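# Move bronze bushings from crate onto turntable disc

## Task

Lift every bronze bushing out of the crate and set it on the turntable's disc (not its hub), standing upright on one open end and resting directly on the disc. The steel bushings must stay in the crate. Do not end while any bushing is still being carried around by the spinning disc. The crate must not be tilted or pushed out of its corner guides. When done, release everything and withdraw so that both arms hang free in the air, in contact with nothing.

## Robot and tools

ROBOT. Two six-joint arms, left_arm and right_arm, each ending in a two-finger parallel gripper (85 mm fully open). Base positions in the scene frame: left_arm at (-0.022, +0.711, 0) m, right_arm at (+0.118, -0.672, 0) m, both rotated only slightly about z. A wrist block sticks out roughly 9 cm toward the gripper's +x side and turns with it. Elbows cannot fully straighten.

FRAMES. Scene frame: origin on the table top midway between the arms, +z up, +x out over the table, left_arm on the +y side. The names left/right do not refer to image sides. Gripper frame: +z runs along the fingers away from the wrist, the fingers close along y. The reported end_effector_position is the point between the pads when shut; closed fingertips reach about 19 mm past it (6 mm when fully open), and closing pushes the tips about 13 mm further out, so leave that gap above a surface.

ROW FORMAT. Every motion command is a row of 18 numbers, each in [-1, 1], always including both arms: left dx, dy, dz, rx, ry, rz, gripper position, force_limit, speed, then the same nine for the right arm. dx..rz are an offset, not a pose: a target relative to that gripper's measured pose at the start of the action, expressed in the gripper's own axes. 1.0 equals 0.6 m for dx/dy/dz and 180 degrees for the rotation; rx, ry, rz form a single rotation vector. Gripper position: +1 fully open, about -0.8 pads touch, -1 closes until blocked. force_limit: about 20 N at -1, 128 N at 0, 235 N at +1 (40 mm object, slow close). speed: pad gap changes about 20 mm/s at -1, 85 at 0, 150 at +1; faster closes squeeze a bit harder. To keep a gripper unchanged, repeat its last three numbers; a zero is a real command.

TOOLS.
- execute_actions(actions): a list of actions; each action is a table of up to 15 rows, one row per 1/30 s step; a short table repeats its last row to fill 15 steps. All rows of an action are offsets from that action's start pose, not from the previous row. The first action of a call starts from the last reported pose. Per step the command is clipped to within 100 mm and 16 degrees of the current pose, so large offsets need several actions. An empty list just returns state and images.
- move(target, speed, stop_force, blocking): target is one 18-number row; its offsets are from the pose in the latest result that shows one. Each gripper follows a straight path; the paths finish together, lasting 0.5 to 10 s. speed is the path top speed in m/s, 0.002 to 0.5 (default 0.25); turning is capped at twice that in rad/s. stop_force (N, 14 to 160, shared by both arms, not allowed in the first 0.2 s) ends an arm's path when its wrist sensor feels that much extra push against the motion; the gripper then backs to its position two steps earlier. Use it only with slow moves and no rotation; omit it when lifting off something the gripper is pressing. blocking=false returns after 0.5 s while motion continues (cannot combine with stop_force); then use wait or stop before new motion.
- wait(seconds): 0 to 10; lets the scene run with commands held; returns early if a move ends.
- stop(): brakes a running move; fingers continue.
- zoom_image(camera, region): camera is cam_low, cam_left_wrist or cam_right_wrist; region [x0, y0, x1, y1] in pixels (all images 504x504, origin top-left), at most 504 by 504.
- read_manual(section): licence texts only.
- finished_scene(scene): ends the current scene, given its number; irreversible.

RESULTS. The state line gives each gripper's position (m), quaternion wxyz and velocities in the scene frame; printed positions may be slightly off at long reach. Hand target lines show where the controller is now driving. Wrist force and torque are in the gripper's axes, with offsets up to about 10 N and noise; pressing on a surface shows force pointing back into the arm. object_status: 0 moving, 1 blocked while opening, 2 blocked while closing (a grip), 3 reached the commanded position or pads touched. position_measured is in counts: 3 open, 78 about 60 mm, 130 about 40 mm, 180 about 20 mm, 230 pads together. A move adds a 'move:' line with its ending (done, off_target, moving, held, contact, fault) and limits (paced = command clipped, held = steps blocked). 'pose unreachable' means the clearance check altered that arm's command. HELD in step readings marks blocked steps. MOTOR HOT warns from 70 °C; at 85 °C the arm is braked until cool.

GRIPPING. Close with position -1 and confirm object_status 2. A new position value (change of at least 0.01) is needed before new force or speed settings apply; open first for a softer grip.

AVOID. Pressing into firm surfaces: arms are stiff and a joint overload or a 150 N outside force triggers a 10 s fault stop. Arms colliding with each other. Dropping, knocking or pushing anything off the table, tilting or shoving the crate, and fast impacts. Short random tugs on held parts can occur, so grip firmly. Hold heavy loads no longer than needed.

Each tool is called in YAML: its name, and indented under it one key for each argument.

## Session

execute_actions:
  actions: []

Scene clock: 0.00 s.
left_arm: end_effector_position=(+0.5655, +0.3392, +0.3857) position_measured=3 object_status=3 end_effector_quat_wxyz=(+0.445, -0.210, +0.824, -0.279) end_effector_velocity=(+0.000, +0.001, -0.001) end_effector_angular_velocity=(+0.002, +0.001, +0.001) | right_arm: end_effector_position=(+0.8851, -0.4895, +0.1659) position_measured=3 object_status=3 end_effector_quat_wxyz=(-0.063, -0.187, +0.974, -0.110) end_effector_velocity=(+0.000, +0.000, +0.000) end_effector_angular_velocity=(+0.000, -0.001, +0.001)
Joint positions: left_arm=[-1.17  -1.606  2.793 -3.602 -0.739 -1.391] | right_arm=[-0.018 -1.351  2.226 -2.343 -1.804 -0.288]
Joint velocities: left_arm=[ 0.001  0.001  0.001  0.     0.    -0.   ] | right_arm=[ 0.    -0.    -0.    -0.001  0.    -0.001]
Motor temperatures (°C, as the motors report them): left_arm=[20 21 20 22 26 24] | right_arm=[21 19 20 23 22 25]
Wrist force (N, on the end effector, along its own x y z axes, offset not removed): no reading
Wrist torque (N m, same axes, about the end effector's origin, offset not removed): no reading
Hand target (left_arm): +0.565, +0.339, +0.386; +0.445, -0.210, +0.824, -0.279
Hand target (right_arm): +0.885, -0.490, +0.166; -0.063, -0.187, +0.974, -0.110

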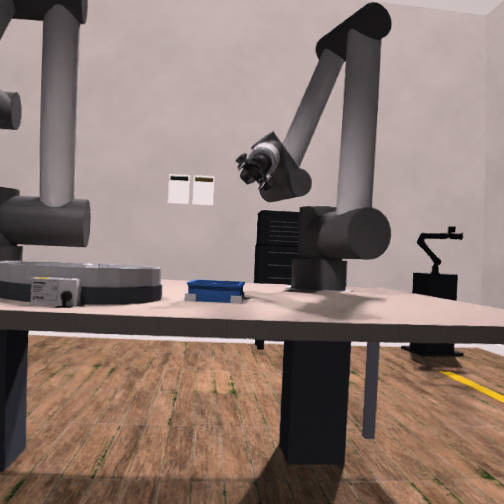

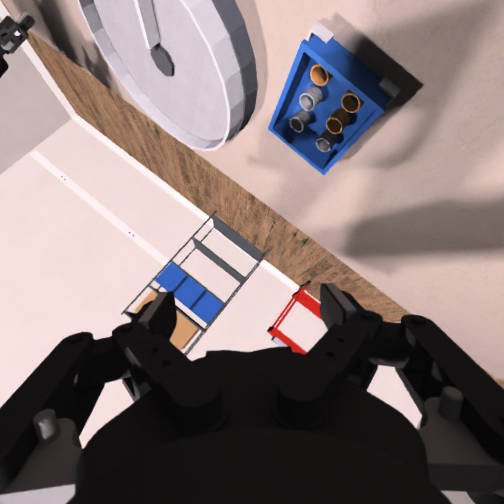

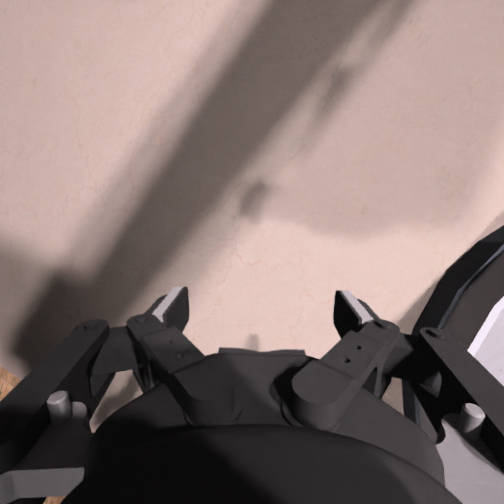

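zoom_image:
  camera: "cam_left_wrist"
  region: [240, 0, 440, 200]

zoom_image:
  camera: "cam_low"
  region: [0, 220, 280, 340]

Region (240, 0, 440, 200) of cam_left_wrist's 504x504 image, scaled by 2.520, with more detail than that image has.

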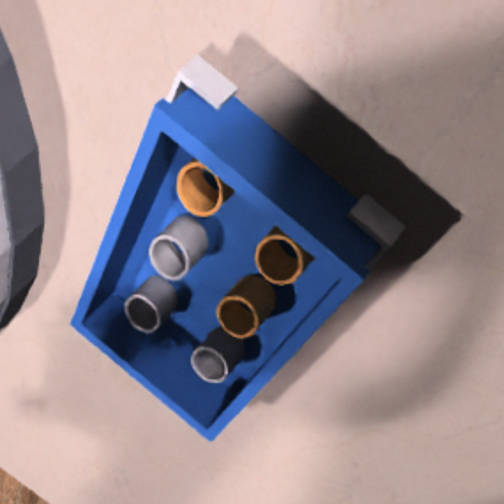

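Region (0, 220, 280, 340) of cam_low's 504x504 image, scaled by 1.800, with more detail than that image has; it fills the top 216 rows of this view, and the rest is white.

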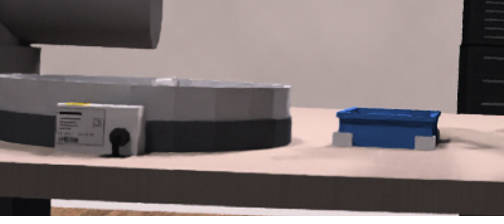

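move:
  target: [0.029,-0.12,0.268,-0.189,0.301,0.142,1,-1,0,0,0,0,0,0,0,1,-1,0]
  speed: 0.3

Scene clock: 51.73 s.
left_arm: end_effector_position=(+0.6997, +0.2306, +0.3500) position_measured=3 object_status=3 end_effector_quat_wxyz=(+0.000, +0.000, +1.000, -0.001) end_effector_velocity=(-0.000, -0.002, +0.000) end_effector_angular_velocity=(+0.004, +0.007, -0.004) | right_arm: end_effector_position=(+0.8851, -0.4895, +0.1659) position_measured=3 object_status=3 end_effector_quat_wxyz=(-0.063, -0.187, +0.974, -0.110) end_effector_velocity=(-0.001, +0.002, +0.000) end_effector_angular_velocity=(-0.000, +0.001, +0.002)
Joint positions: left_arm=[-0.708 -1.486  2.064 -2.15  -1.572 -0.822] | right_arm=[-0.018 -1.351  2.226 -2.343 -1.804 -0.288]
Joint velocities: left_arm=[-0.     0.003 -0.006  0.011 -0.003  0.004] | right_arm=[ 0.002 -0.     0.     0.001 -0.     0.   ]
Motor temperatures (°C, as the motors report them): left_arm=[20 21 20 22 26 24] | right_arm=[21 19 20 23 22 25]
Wrist force (N, on the end effector, along its own x y z axes, offset not removed): left_arm=[3.7 4.3 -10.6] | right_arm=[-6.0 -0.2 5.9]
Wrist torque (N m, same axes, about the end effector's origin, offset not removed): left_arm=[0.45 -0.75 0.15] | right_arm=[0.31 1.41 0.23]
Hand target (left_arm): +0.700, +0.230, +0.350; -0.000, +0.000, +1.000, -0.001
Hand target (right_arm): +0.885, -0.490, +0.166; -0.063, -0.187, +0.974, -0.110
Off the commanded pose (left_arm): 0.001 m, 0 deg.
Off the commanded pose (right_arm): 0.000 m, 0 deg.
move: done

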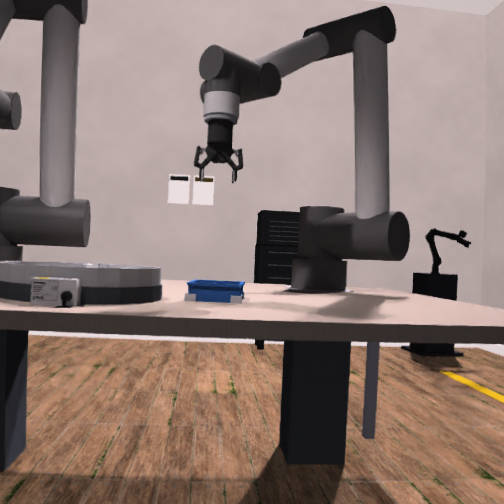

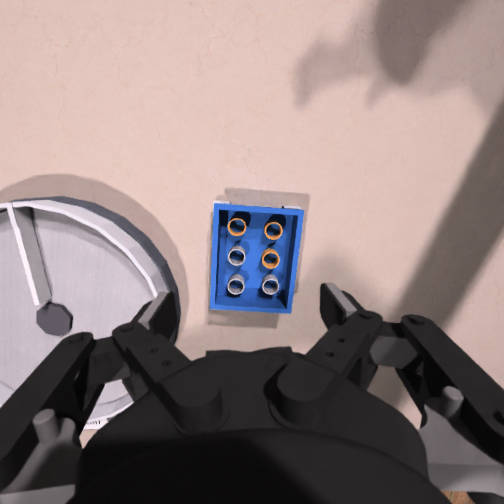

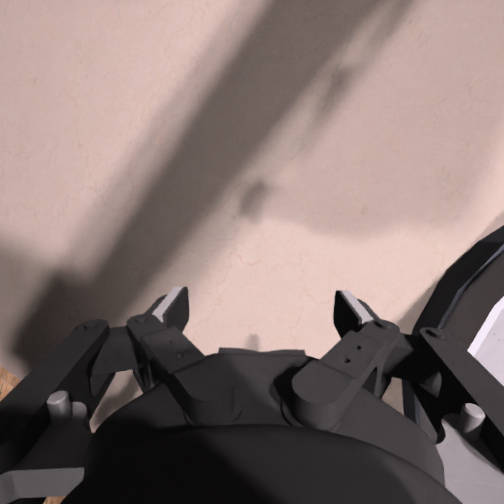

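zoom_image:
  camera: "cam_left_wrist"
  region: [0, 160, 320, 440]

zoom_image:
  camera: "cam_low"
  region: [0, 255, 120, 315]

zoom_image:
  camera: "cam_low"
  region: [150, 160, 250, 220]

Region (0, 160, 320, 440) of cam_left_wrist's 504x504 image, scaled by 1.575, with more detail than that image has; it fills the top 441 rows of this view, and the rest is white.

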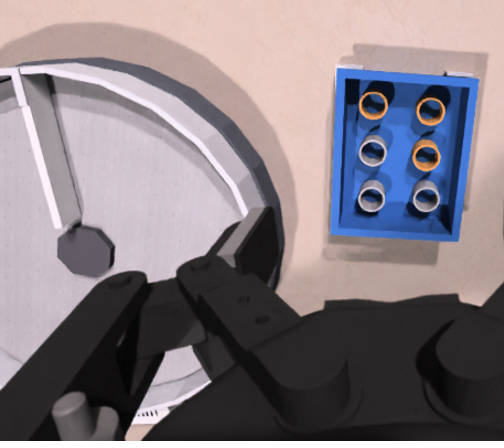

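Region (0, 255, 120, 315) of cam_low's 504x504 image, scaled by 4.200, with more detail than that image has.

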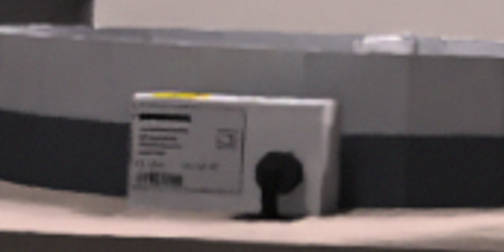

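Region (150, 160, 250, 220) of cam_low's 504x504 image, scaled by 5.040, with more detail than that image has; it fills the top 302 rows of this view, and the rest is white.

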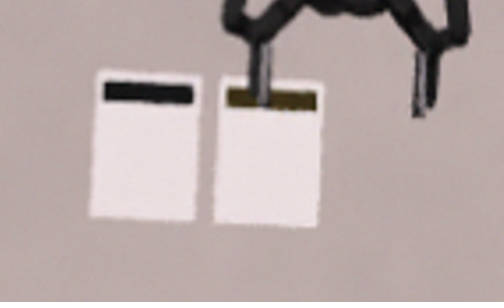

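move:
  target: [0,0.03,0.25,0,0,0,0.1,-1,0,0,0,0,0,0,0,1,-1,0]
  speed: 0.3

Scene clock: 83.03 s.
left_arm: end_effector_position=(+0.6998, +0.2481, +0.2002) position_measured=117 object_status=3 end_effector_quat_wxyz=(+0.000, +0.000, +1.000, -0.001) end_effector_velocity=(+0.002, +0.001, -0.001) end_effector_angular_velocity=(-0.001, -0.000, +0.003) | right_arm: end_effector_position=(+0.8851, -0.4895, +0.1659) position_measured=3 object_status=3 end_effector_quat_wxyz=(-0.063, -0.187, +0.974, -0.110) end_effector_velocity=(+0.000, -0.000, +0.000) end_effector_angular_velocity=(-0.000, -0.001, +0.001)
Joint positions: left_arm=[-0.693 -1.365  2.184 -2.392 -1.572 -0.807] | right_arm=[-0.018 -1.351  2.226 -2.343 -1.804 -0.288]
Joint velocities: left_arm=[ 0.003  0.002 -0.    -0.003 -0.001 -0.   ] | right_arm=[-0.     0.    -0.    -0.001 -0.    -0.001]
Motor temperatures (°C, as the motors report them): left_arm=[20 21 20 22 26 24] | right_arm=[21 19 20 23 22 25]
Wrist force (N, on the end effector, along its own x y z axes, offset not removed): left_arm=[3.4 8.8 -4.5] | right_arm=[-3.2 3.2 5.0]
Wrist torque (N m, same axes, about the end effector's origin, offset not removed): left_arm=[1.36 -0.82 0.12] | right_arm=[1.07 0.84 0.25]
Hand target (left_arm): +0.700, +0.248, +0.200; +0.000, +0.000, +1.000, -0.001
Hand target (right_arm): +0.885, -0.490, +0.166; -0.063, -0.187, +0.974, -0.110
Off the commanded pose (left_arm): 0.000 m, 0 deg.
Off the commanded pose (right_arm): 0.000 m, 0 deg.
move: done

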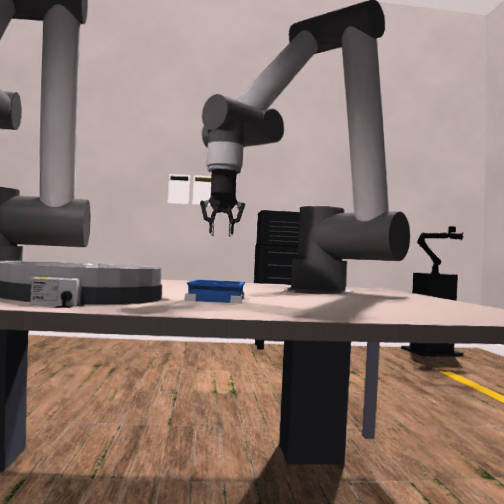

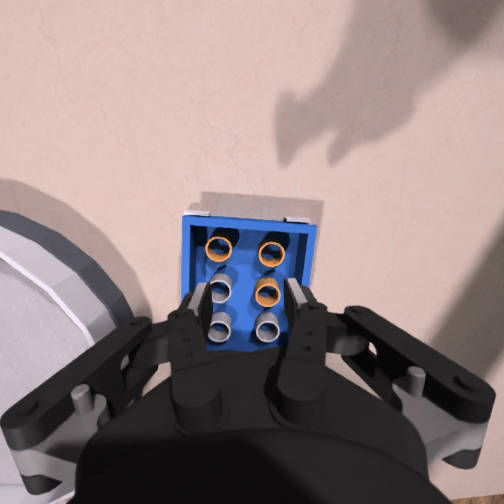

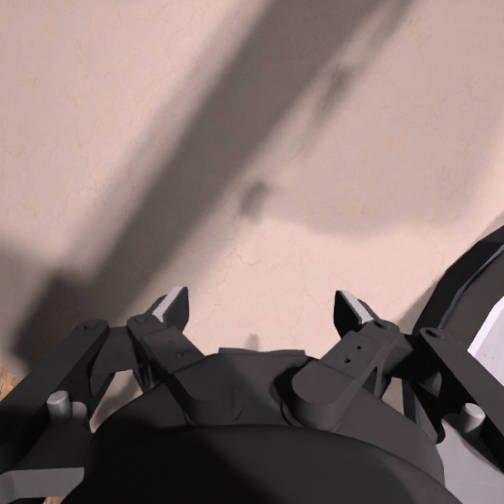

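move:
  target: [-0.022,0.028,0.15,0,0,0,0.1,-1,0,0,0,0,0,0,0,1,-1,0]
  speed: 0.2

zoom_image:
  camera: "cam_low"
  region: [160, 220, 280, 310]

Scene clock: 106.40 s.
left_arm: end_effector_position=(+0.7131, +0.2646, +0.1105) position_measured=117 object_status=3 end_effector_quat_wxyz=(+0.000, +0.000, +1.000, -0.001) end_effector_velocity=(+0.000, -0.000, -0.002) end_effector_angular_velocity=(-0.000, +0.001, -0.000) | right_arm: end_effector_position=(+0.8851, -0.4895, +0.1659) position_measured=3 object_status=3 end_effector_quat_wxyz=(-0.063, -0.187, +0.974, -0.110) end_effector_velocity=(-0.001, +0.001, -0.000) end_effector_angular_velocity=(-0.000, +0.001, +0.000)
Joint positions: left_arm=[-0.668 -1.261  2.228 -2.539 -1.572 -0.782] | right_arm=[-0.018 -1.351  2.226 -2.343 -1.804 -0.288]
Joint velocities: left_arm=[ 0.     0.003  0.    -0.003 -0.001  0.   ] | right_arm=[ 0.001 -0.    -0.     0.001 -0.     0.   ]
Motor temperatures (°C, as the motors report them): left_arm=[20 21 20 22 26 24] | right_arm=[21 19 20 23 22 25]
Wrist force (N, on the end effector, along its own x y z axes, offset not removed): left_arm=[1.5 8.4 -1.5] | right_arm=[-4.0 -1.6 6.4]
Wrist torque (N m, same axes, about the end effector's origin, offset not removed): left_arm=[1.25 -0.44 0.36] | right_arm=[0.08 1.02 0.16]
Hand target (left_arm): +0.713, +0.265, +0.110; +0.000, +0.000, +1.000, -0.001
Hand target (right_arm): +0.885, -0.490, +0.166; -0.063, -0.187, +0.974, -0.110
Off the commanded pose (left_arm): 0.000 m, 0 deg.
Off the commanded pose (right_arm): 0.000 m, 0 deg.
move: done

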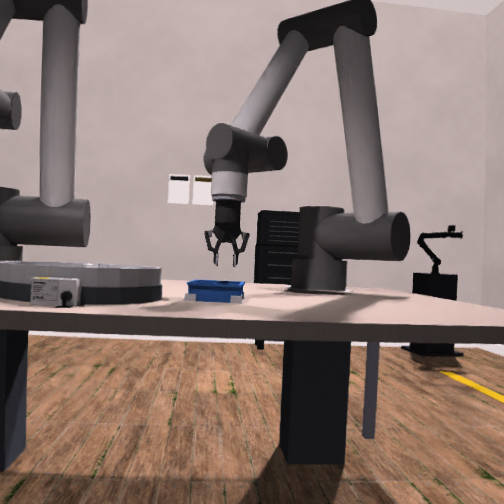

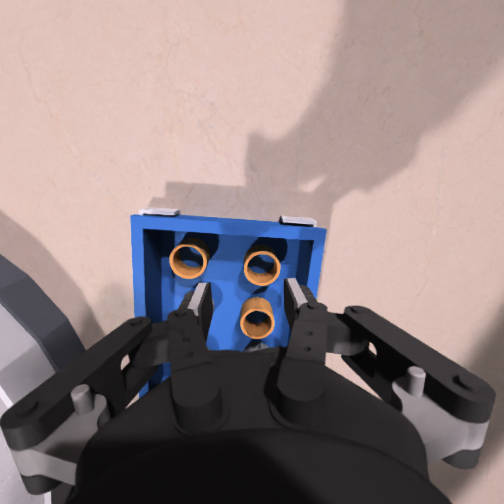

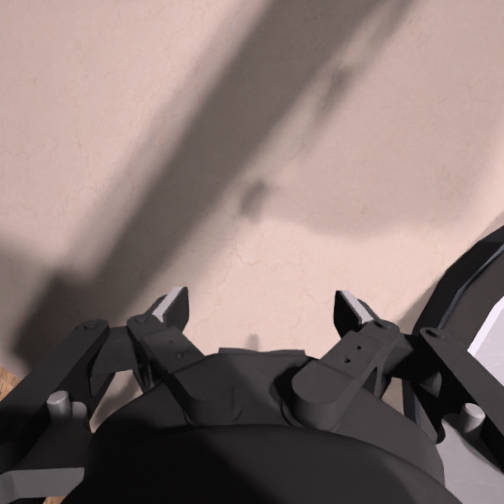

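Region (160, 220, 280, 310) of cam_low's 504x504 image, scaled by 4.200, with more detail than that image has; it fills the top 378 rows of this view, and the rest is white.

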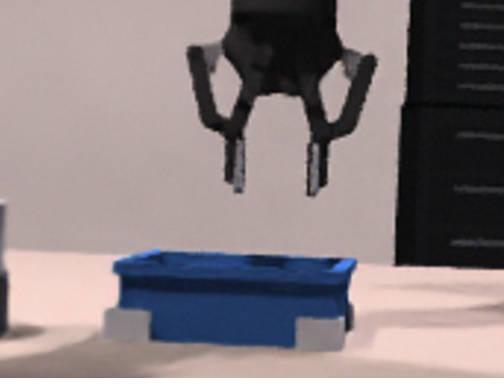

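move:
  target: [0.012,0.019,0.065,0,0,0,0.1,-1,0,0,0,0,0,0,0,1,-1,0]
  speed: 0.1

zoom_image:
  camera: "cam_left_wrist"
  region: [100, 200, 400, 400]

zoom_image:
  camera: "cam_low"
  region: [160, 220, 280, 310]

Scene clock: 125.87 s.
left_arm: end_effector_position=(+0.7060, +0.2758, +0.0716) position_measured=117 object_status=3 end_effector_quat_wxyz=(+0.000, +0.000, +1.000, -0.001) end_effector_velocity=(+0.000, -0.000, -0.002) end_effector_angular_velocity=(+0.001, -0.002, -0.001) | right_arm: end_effector_position=(+0.8851, -0.4895, +0.1659) position_measured=3 object_status=3 end_effector_quat_wxyz=(-0.063, -0.187, +0.974, -0.110) end_effector_velocity=(+0.000, +0.001, +0.000) end_effector_angular_velocity=(+0.000, -0.001, +0.001)
Joint positions: left_arm=[-0.664 -1.223  2.261 -2.61  -1.572 -0.778] | right_arm=[-0.018 -1.351  2.226 -2.343 -1.804 -0.288]
Joint velocities: left_arm=[-0.001  0.002  0.001 -0.004  0.002  0.   ] | right_arm=[ 0.002  0.    -0.    -0.001  0.     0.001]
Motor temperatures (°C, as the motors report them): left_arm=[20 21 20 22 26 24] | right_arm=[21 19 20 23 22 25]
Wrist force (N, on the end effector, along its own x y z axes, offset not removed): left_arm=[-1.2 8.0 -6.7] | right_arm=[-5.6 2.8 7.1]
Wrist torque (N m, same axes, about the end effector's origin, offset not removed): left_arm=[1.20 0.21 0.05] | right_arm=[0.86 1.37 0.21]
Hand target (left_arm): +0.706, +0.276, +0.071; +0.000, +0.000, +1.000, -0.001
Hand target (right_arm): +0.885, -0.490, +0.166; -0.063, -0.187, +0.974, -0.110
Off the commanded pose (left_arm): 0.000 m, 0 deg.
Off the commanded pose (right_arm): 0.000 m, 0 deg.
move: done

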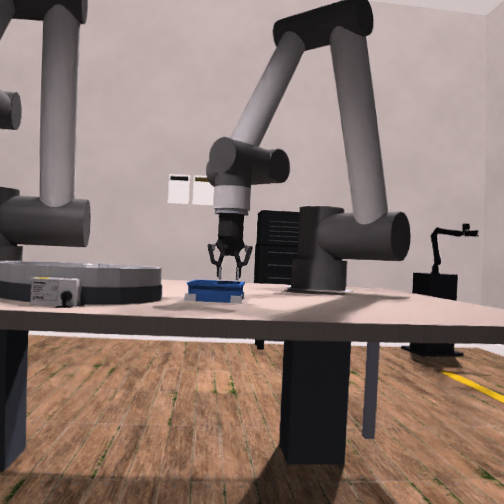

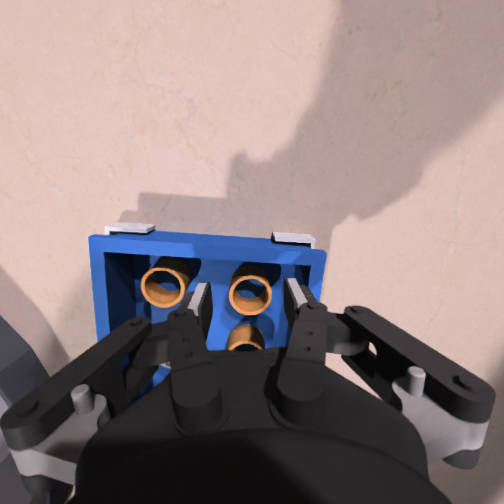

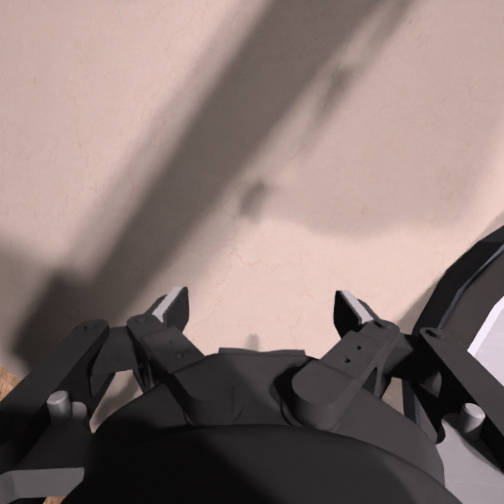

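Region (100, 200, 400, 400) of cam_left_wrist's 504x504 image, scaled by 1.680, with more detail than that image has.

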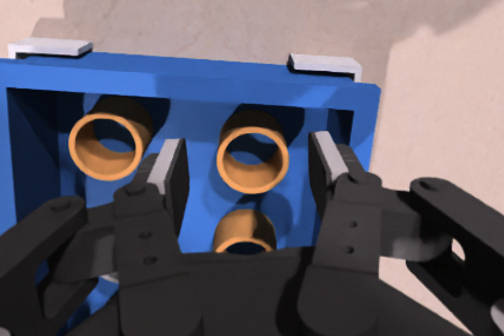

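Region (160, 220, 280, 310) of cam_low's 504x504 image, scaled by 4.200, with more detail than that image has; it fills the top 378 rows of this view, and the rest is white.

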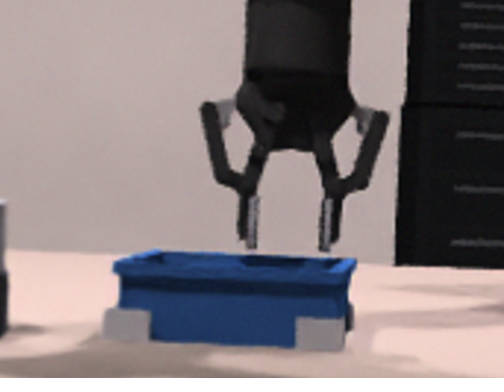

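move:
  target: [-0.008,0,0.03,0,0,0,0.1,-1,0,0,0,0,0,0,0,1,-1,0]
  speed: 0.03

zoom_image:
  camera: "cam_left_wrist"
  region: [100, 200, 400, 400]

zoom_image:
  camera: "cam_low"
  region: [160, 220, 280, 310]

Scene clock: 140.90 s.
left_arm: end_effector_position=(+0.7108, +0.2758, +0.0538) position_measured=117 object_status=3 end_effector_quat_wxyz=(+0.000, +0.000, +1.000, -0.001) end_effector_velocity=(+0.001, +0.000, -0.002) end_effector_angular_velocity=(-0.000, +0.001, +0.001) | right_arm: end_effector_position=(+0.8851, -0.4895, +0.1659) position_measured=3 object_status=3 end_effector_quat_wxyz=(-0.063, -0.187, +0.974, -0.110) end_effector_velocity=(-0.001, +0.001, +0.000) end_effector_angular_velocity=(-0.000, +0.000, +0.001)
Joint positions: left_arm=[-0.66  -1.196  2.261 -2.637 -1.572 -0.774] | right_arm=[-0.018 -1.351  2.226 -2.343 -1.804 -0.288]
Joint velocities: left_arm=[ 0.001  0.003 -0.    -0.002 -0.001  0.   ] | right_arm=[ 0.002 -0.     0.     0.001 -0.     0.   ]
Motor temperatures (°C, as the motors report them): left_arm=[20 21 20 22 26 24] | right_arm=[21 19 20 23 22 25]
Wrist force (N, on the end effector, along its own x y z axes, offset not removed): left_arm=[-0.8 7.4 -6.1] | right_arm=[-3.5 -1.8 4.9]
Wrist torque (N m, same axes, about the end effector's origin, offset not removed): left_arm=[1.04 -0.07 0.14] | right_arm=[0.15 0.87 0.40]
Hand target (left_arm): +0.711, +0.276, +0.054; +0.000, +0.000, +1.000, -0.001
Hand target (right_arm): +0.885, -0.490, +0.166; -0.063, -0.187, +0.974, -0.110
Off the commanded pose (left_arm): 0.000 m, 0 deg.
Off the commanded pose (right_arm): 0.000 m, 0 deg.
move: done

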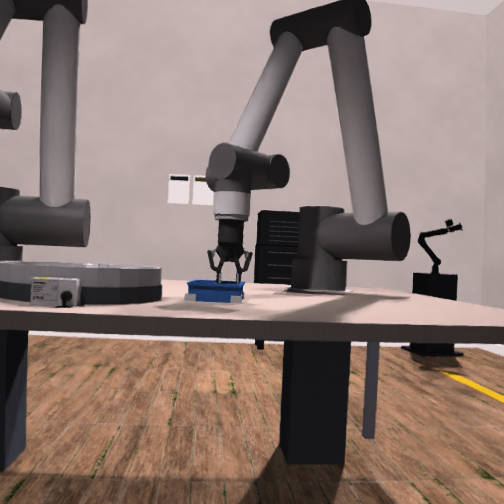

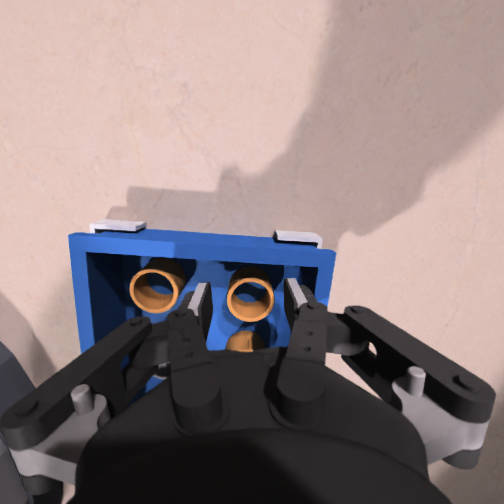

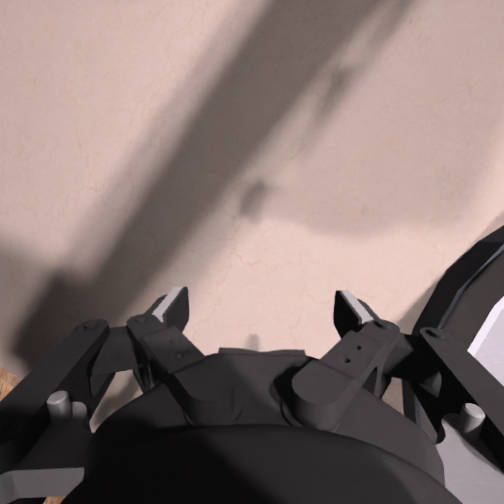

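Region (100, 200, 400, 400) of cam_left_wrist's 504x504 image, scaled by 1.680, with more detail than that image has.

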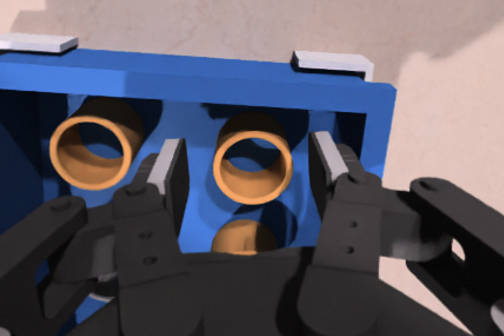

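Region (160, 220, 280, 310) of cam_low's 504x504 image, scaled by 4.200, with more detail than that image has; it fills the top 378 rows of this view, and the rest is white.

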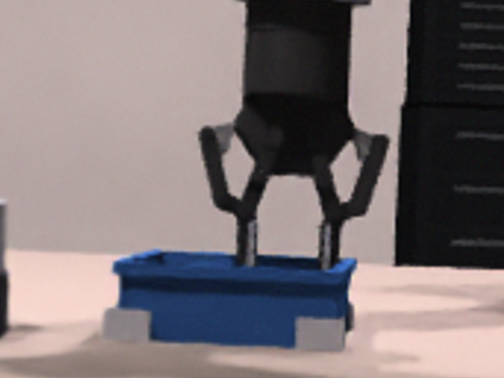

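move:
  target: [-0.003,0,0.04,0,0,0,0.1,-1,0,0,0,0,0,0,0,1,-1,0]
  speed: 0.01
  stop_force: 15

zoom_image:
  camera: "cam_left_wrist"
  region: [100, 200, 400, 400]

Scene clock: 152.03 s.
left_arm: end_effector_position=(+0.7126, +0.2757, +0.0300) position_measured=117 object_status=3 end_effector_quat_wxyz=(+0.000, +0.000, +1.000, -0.001) end_effector_velocity=(-0.001, -0.000, -0.001) end_effector_angular_velocity=(-0.001, +0.001, -0.001) | right_arm: end_effector_position=(+0.8851, -0.4895, +0.1659) position_measured=3 object_status=3 end_effector_quat_wxyz=(-0.063, -0.187, +0.974, -0.110) end_effector_velocity=(-0.000, +0.001, +0.000) end_effector_angular_velocity=(-0.000, -0.000, +0.002)
Joint positions: left_arm=[-0.659 -1.163  2.267 -2.675 -1.572 -0.773] | right_arm=[-0.018 -1.351  2.226 -2.343 -1.804 -0.288]
Joint velocities: left_arm=[-0.     0.002  0.001 -0.003 -0.001  0.   ] | right_arm=[ 0.002  0.    -0.    -0.    -0.    -0.   ]
Motor temperatures (°C, as the motors report them): left_arm=[20 21 20 22 26 24] | right_arm=[21 19 20 23 22 25]
Wrist force (N, on the end effector, along its own x y z axes, offset not removed): left_arm=[3.9 5.7 -8.6] | right_arm=[-5.2 1.5 5.6]
Wrist torque (N m, same axes, about the end effector's origin, offset not removed): left_arm=[0.75 -0.96 0.18] | right_arm=[0.63 1.19 0.32]
Hand target (left_arm): +0.713, +0.276, +0.030; +0.000, +0.000, +1.000, -0.001
Hand target (right_arm): +0.885, -0.490, +0.166; -0.063, -0.187, +0.974, -0.110
Off the commanded pose (left_arm): 0.000 m, 0 deg.
Off the commanded pose (right_arm): 0.000 m, 0 deg.
move: done

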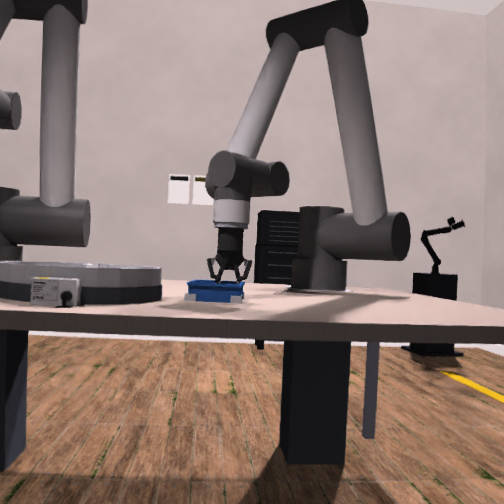

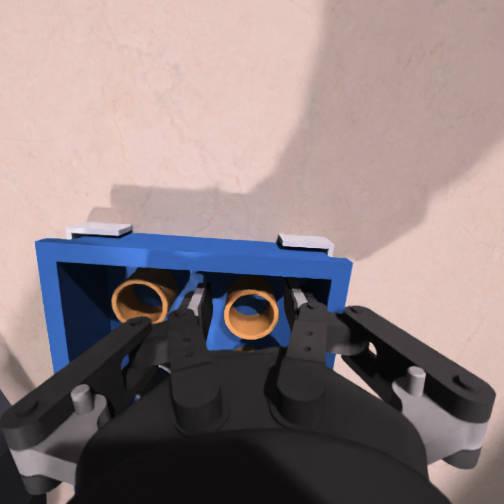

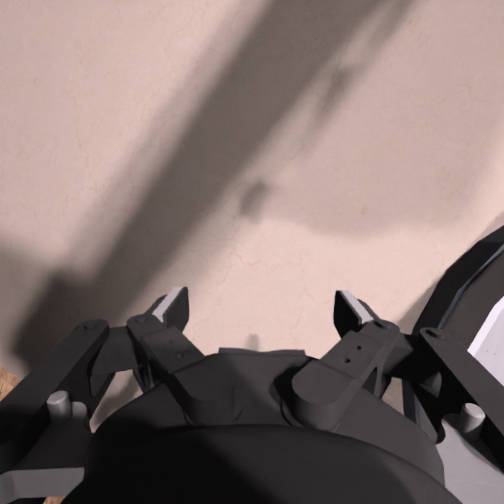

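Region (100, 200, 400, 400) of cam_left_wrist's 504x504 image, scaled by 1.680, with more detail than that image has.

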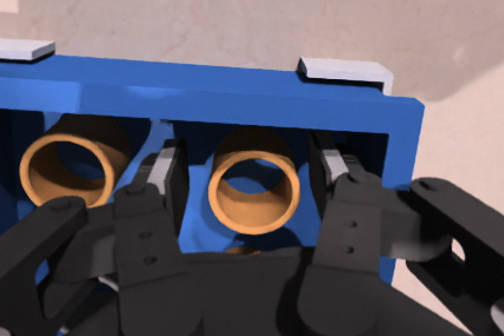

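Grip.

move:
  target: [0,0,0,0,0,0,-1,-0.6,-0.5,0,0,0,0,0,0,1,-1,0]

Scene clock: 154.93 s.
left_arm: end_effector_position=(+0.7126, +0.2758, +0.0299) position_measured=154 object_status=2 end_effector_quat_wxyz=(+0.000, +0.000, +1.000, -0.001) end_effector_velocity=(-0.000, -0.001, +0.000) end_effector_angular_velocity=(-0.000, -0.000, -0.001) | right_arm: end_effector_position=(+0.8851, -0.4895, +0.1659) position_measured=3 object_status=3 end_effector_quat_wxyz=(-0.063, -0.187, +0.974, -0.110) end_effector_velocity=(-0.000, -0.000, -0.000) end_effector_angular_velocity=(-0.000, +0.001, -0.001)
Joint positions: left_arm=[-0.659 -1.163  2.267 -2.675 -1.572 -0.773] | right_arm=[-0.018 -1.351  2.226 -2.343 -1.804 -0.288]
Joint velocities: left_arm=[-0.001 -0.    -0.     0.    -0.     0.   ] | right_arm=[-0.001 -0.    -0.     0.001  0.     0.   ]
Motor temperatures (°C, as the motors report them): left_arm=[20 21 20 22 26 24] | right_arm=[21 19 20 23 22 25]
Wrist force (N, on the end effector, along its own x y z axes, offset not removed): left_arm=[-0.1 4.0 -14.4] | right_arm=[-5.0 4.6 5.2]
Wrist torque (N m, same axes, about the end effector's origin, offset not removed): left_arm=[0.60 -0.44 0.20] | right_arm=[1.30 1.16 0.26]
Hand target (left_arm): +0.713, +0.276, +0.030; +0.000, +0.000, +1.000, -0.001
Hand target (right_arm): +0.885, -0.490, +0.166; -0.063, -0.187, +0.974, -0.110
Off the commanded pose (left_arm): 0.000 m, 0 deg.
Off the commanded pose (right_arm): 0.000 m, 0 deg.
move: done

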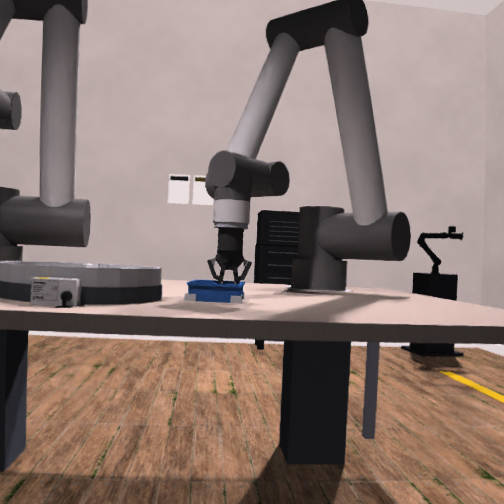

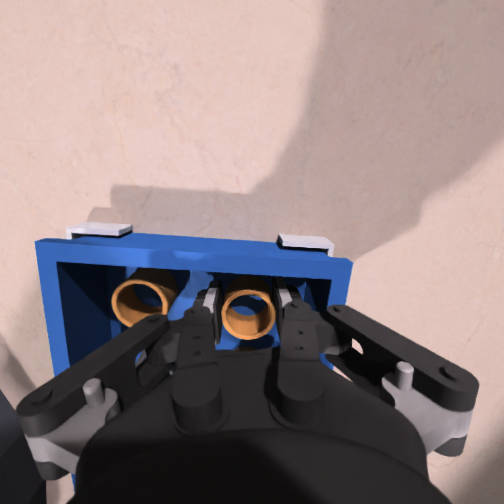

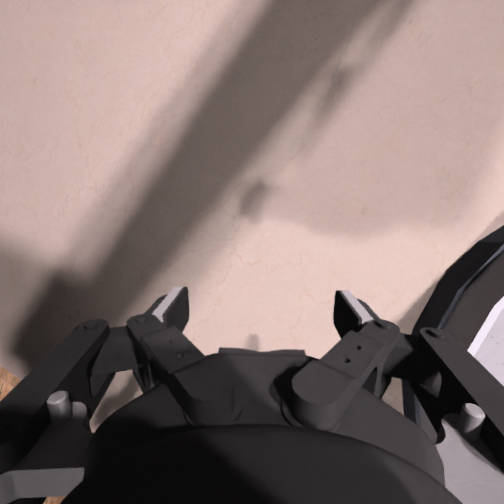

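move:
  target: [0,0,-0.25,0,0,0,-1,-0.6,-0.5,0,0,0,0,0,0,1,-1,0]
  speed: 0.12

move:
  target: [-0.13,-0.35,0,0,0,0,-1,-0.6,-0.5,0,0,0,0,0,0,1,-1,0]
  speed: 0.2

Scene clock: 163.20 s.
left_arm: end_effector_position=(+0.7124, +0.2762, +0.1795) position_measured=154 object_status=2 end_effector_quat_wxyz=(+0.000, +0.000, +1.000, -0.001) end_effector_velocity=(+0.000, +0.001, +0.002) end_effector_angular_velocity=(+0.000, +0.000, +0.001) | right_arm: end_effector_position=(+0.8851, -0.4895, +0.1659) position_measured=3 object_status=3 end_effector_quat_wxyz=(-0.063, -0.187, +0.974, -0.110) end_effector_velocity=(+0.000, -0.001, -0.000) end_effector_angular_velocity=(+0.000, -0.001, -0.002)
Joint positions: left_arm=[-0.659 -1.347  2.202 -2.427 -1.572 -0.772] | right_arm=[-0.018 -1.351  2.226 -2.343 -1.804 -0.288]
Joint velocities: left_arm=[ 0.001 -0.002 -0.001  0.003 -0.    -0.   ] | right_arm=[-0.001  0.     0.    -0.     0.     0.001]
Motor temperatures (°C, as the motors report them): left_arm=[20 21 20 22 26 24] | right_arm=[21 19 20 23 22 25]
Wrist force (N, on the end effector, along its own x y z axes, offset not removed): left_arm=[-2.8 5.0 -6.3] | right_arm=[-6.2 4.3 6.2]
Wrist torque (N m, same axes, about the end effector's origin, offset not removed): left_arm=[0.62 0.28 0.01] | right_arm=[1.25 1.47 0.26]
Hand target (left_arm): +0.712, +0.276, +0.180; +0.000, +0.000, +1.000, -0.001
Hand target (right_arm): +0.885, -0.490, +0.166; -0.063, -0.187, +0.974, -0.110
Off the commanded pose (left_arm): 0.000 m, 0 deg.
Off the commanded pose (right_arm): 0.000 m, 0 deg.
move: done

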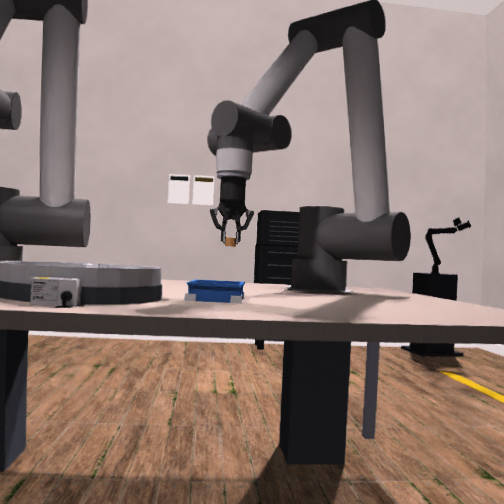

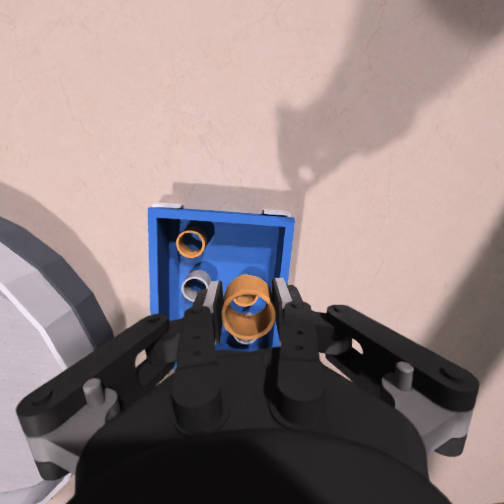

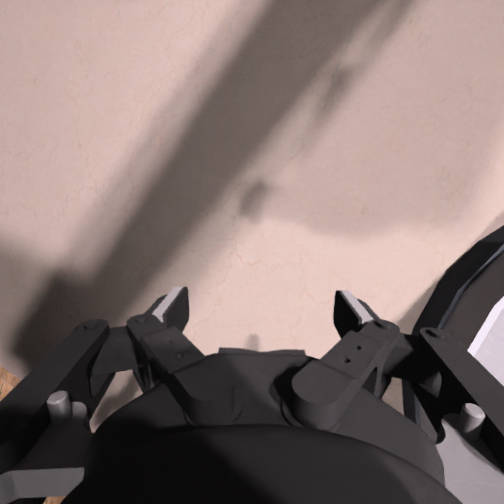

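Scene clock: 164.87 s.
left_arm: end_effector_position=(+0.7907, +0.0666, +0.1804) position_measured=154 object_status=2 end_effector_quat_wxyz=(+0.000, +0.000, +1.000, -0.001) end_effector_velocity=(+0.001, -0.003, -0.000) end_effector_angular_velocity=(+0.000, +0.000, -0.000) | right_arm: end_effector_position=(+0.8851, -0.4895, +0.1659) position_measured=3 object_status=3 end_effector_quat_wxyz=(-0.063, -0.187, +0.974, -0.110) end_effector_velocity=(+0.000, -0.001, +0.000) end_effector_angular_velocity=(+0.000, +0.000, -0.002)
Joint positions: left_arm=[-0.752 -1.176  1.94  -2.337 -1.572 -0.866] | right_arm=[-0.018 -1.351  2.226 -2.343 -1.804 -0.288]
Joint velocities: left_arm=[-0.001  0.002 -0.003  0.001 -0.    -0.001] | right_arm=[-0.002 -0.    -0.     0.     0.     0.   ]
Motor temperatures (°C, as the motors report them): left_arm=[20 21 20 22 26 24] | right_arm=[21 19 20 23 22 25]
Wrist force (N, on the end effector, along its own x y z axes, offset not removed): left_arm=[1.3 6.3 -6.1] | right_arm=[-2.7 5.3 5.5]
Wrist torque (N m, same axes, about the end effector's origin, offset not removed): left_arm=[0.82 -0.34 0.21] | right_arm=[1.44 0.76 0.30]
Hand target (left_arm): +0.791, +0.066, +0.180; +0.000, +0.000, +1.000, -0.001
Hand target (right_arm): +0.885, -0.490, +0.166; -0.063, -0.187, +0.974, -0.110
Off the commanded pose (left_arm): 0.001 m, 0 deg.
Off the commanded pose (right_arm): 0.000 m, 0 deg.
move: done

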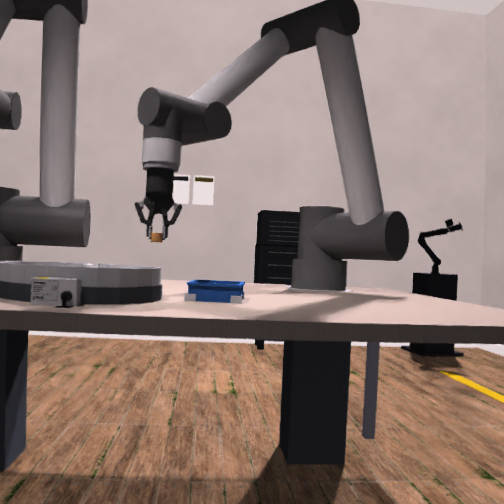

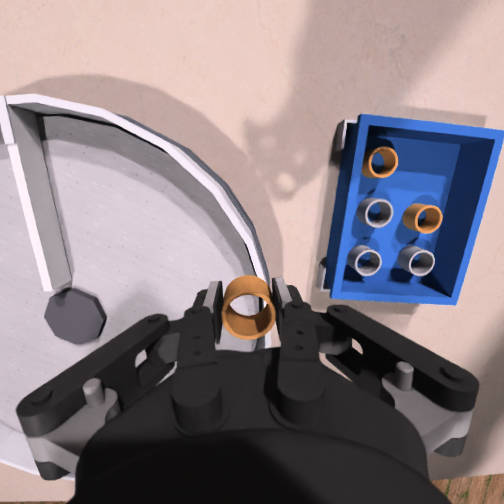

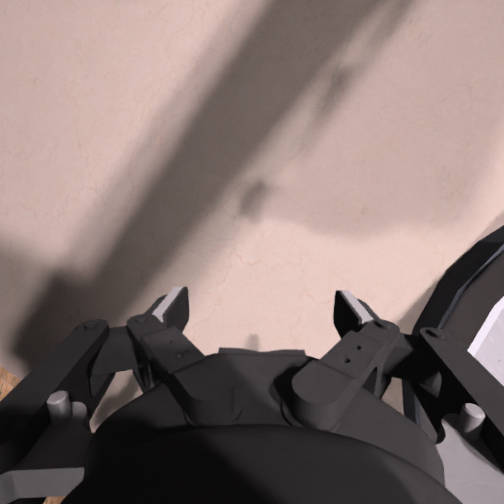

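move:
  target: [-0.015,-0.17,0.1,0,0,0,-1,-0.6,-0.5,0,0,0,0,0,0,1,-1,0]
  speed: 0.15

zoom_image:
  camera: "cam_low"
  region: [40, 200, 200, 310]

Scene clock: 184.33 s.
left_arm: end_effector_position=(+0.7999, -0.0355, +0.1208) position_measured=154 object_status=2 end_effector_quat_wxyz=(+0.000, +0.000, +1.000, -0.001) end_effector_velocity=(-0.000, -0.002, -0.001) end_effector_angular_velocity=(+0.000, +0.000, -0.001) | right_arm: end_effector_position=(+0.8851, -0.4895, +0.1659) position_measured=3 object_status=3 end_effector_quat_wxyz=(-0.063, -0.187, +0.974, -0.110) end_effector_velocity=(-0.001, -0.000, -0.000) end_effector_angular_velocity=(-0.000, +0.002, +0.001)
Joint positions: left_arm=[-0.806 -1.06   1.854 -2.367 -1.571 -0.92 ] | right_arm=[-0.018 -1.351  2.226 -2.343 -1.804 -0.288]
Joint velocities: left_arm=[-0.001  0.002 -0.002 -0.    -0.    -0.001] | right_arm=[-0.    -0.     0.     0.002 -0.    -0.002]
Motor temperatures (°C, as the motors report them): left_arm=[20 21 20 22 26 24] | right_arm=[21 19 20 23 22 25]
Wrist force (N, on the end effector, along its own x y z axes, offset not removed): left_arm=[1.4 4.6 -5.3] | right_arm=[-3.1 1.3 6.1]
Wrist torque (N m, same axes, about the end effector's origin, offset not removed): left_arm=[0.47 -0.40 0.17] | right_arm=[0.61 0.75 0.23]
Hand target (left_arm): +0.800, -0.036, +0.121; +0.000, +0.000, +1.000, -0.001
Hand target (right_arm): +0.885, -0.490, +0.166; -0.063, -0.187, +0.974, -0.110
Off the commanded pose (left_arm): 0.000 m, 0 deg.
Off the commanded pose (right_arm): 0.000 m, 0 deg.
move: done

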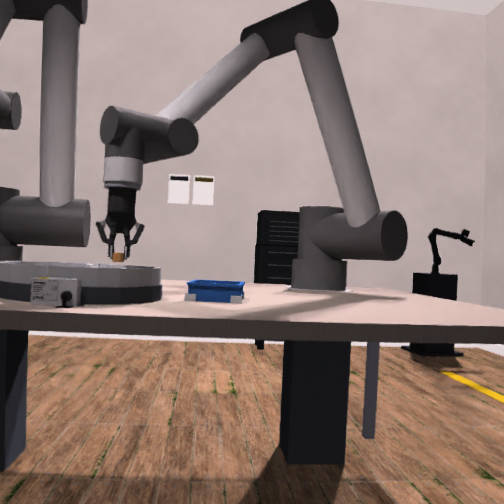

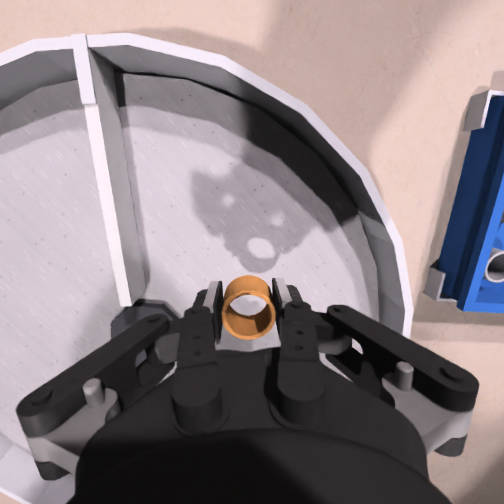

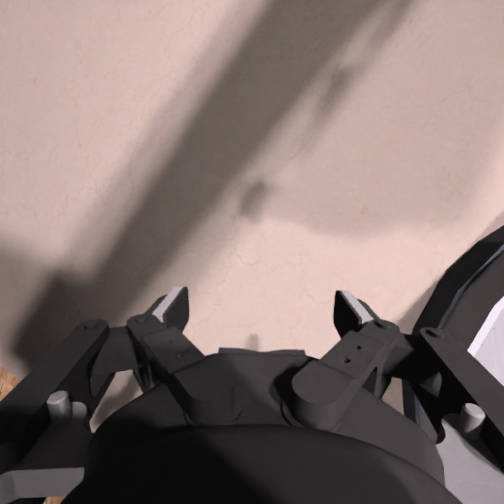

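Region (40, 200, 200, 310) of cam_low's 504x504 image, scaled by 3.150, with more detail than that image has; it fills the top 346 rows of this view, and the rest is white.

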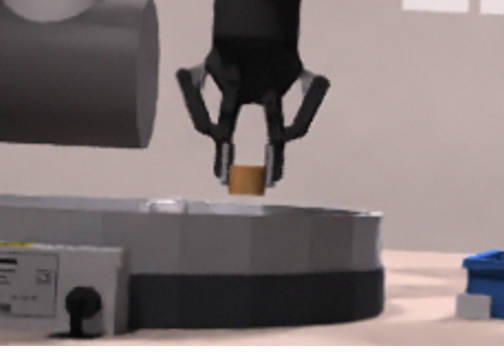

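move:
  target: [0,0,0.12,0,0,0,-1,-0.6,-0.5,0,0,0,0,0,0,1,-1,0]
  speed: 0.012
  stop_force: 14

Scene clock: 192.43 s.
left_arm: end_effector_position=(+0.7999, -0.0355, +0.0774) position_measured=154 object_status=2 end_effector_quat_wxyz=(+0.000, +0.000, +1.000, -0.001) end_effector_velocity=(+0.002, +0.002, +0.002) end_effector_angular_velocity=(+0.001, +0.001, +0.002) | right_arm: end_effector_position=(+0.8851, -0.4895, +0.1659) position_measured=3 object_status=3 end_effector_quat_wxyz=(-0.063, -0.187, +0.974, -0.110) end_effector_velocity=(+0.000, -0.001, -0.000) end_effector_angular_velocity=(+0.000, -0.000, -0.001)
Joint positions: left_arm=[-0.806 -1.021  1.869 -2.42  -1.571 -0.92 ] | right_arm=[-0.018 -1.351  2.226 -2.343 -1.804 -0.288]
Joint velocities: left_arm=[ 0.002 -0.002 -0.001  0.005  0.     0.   ] | right_arm=[-0.001  0.     0.    -0.     0.     0.   ]
Motor temperatures (°C, as the motors report them): left_arm=[20 21 20 22 26 24] | right_arm=[21 19 20 23 22 25]
Wrist force (N, on the end effector, along its own x y z axes, offset not removed): left_arm=[-2.8 7.7 -9.1] | right_arm=[-5.5 5.6 7.6]
Wrist torque (N m, same axes, about the end effector's origin, offset not removed): left_arm=[1.32 0.44 0.04] | right_arm=[1.42 1.27 0.29]
Hand target (left_arm): +0.800, -0.036, +0.078; +0.000, +0.000, +1.000, -0.001
Hand target (right_arm): +0.885, -0.490, +0.166; -0.063, -0.187, +0.974, -0.110
Off the commanded pose (left_arm): 0.029 m, 0 deg.
Off the commanded pose (right_arm): 0.000 m, 0 deg.
move: contact (left_arm)

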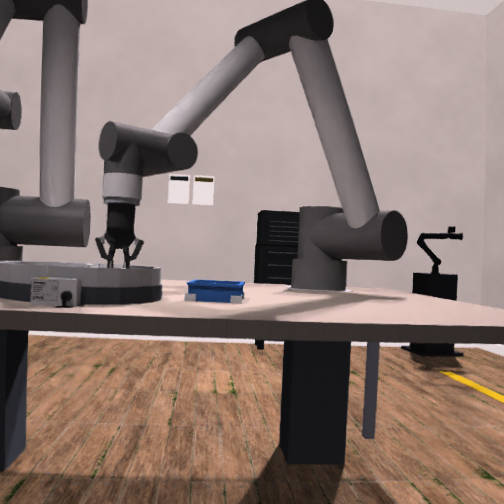

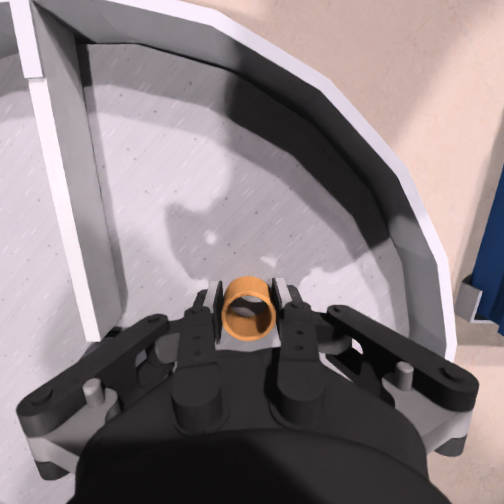

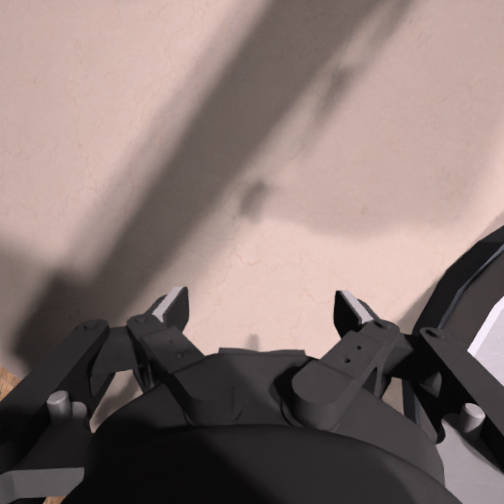

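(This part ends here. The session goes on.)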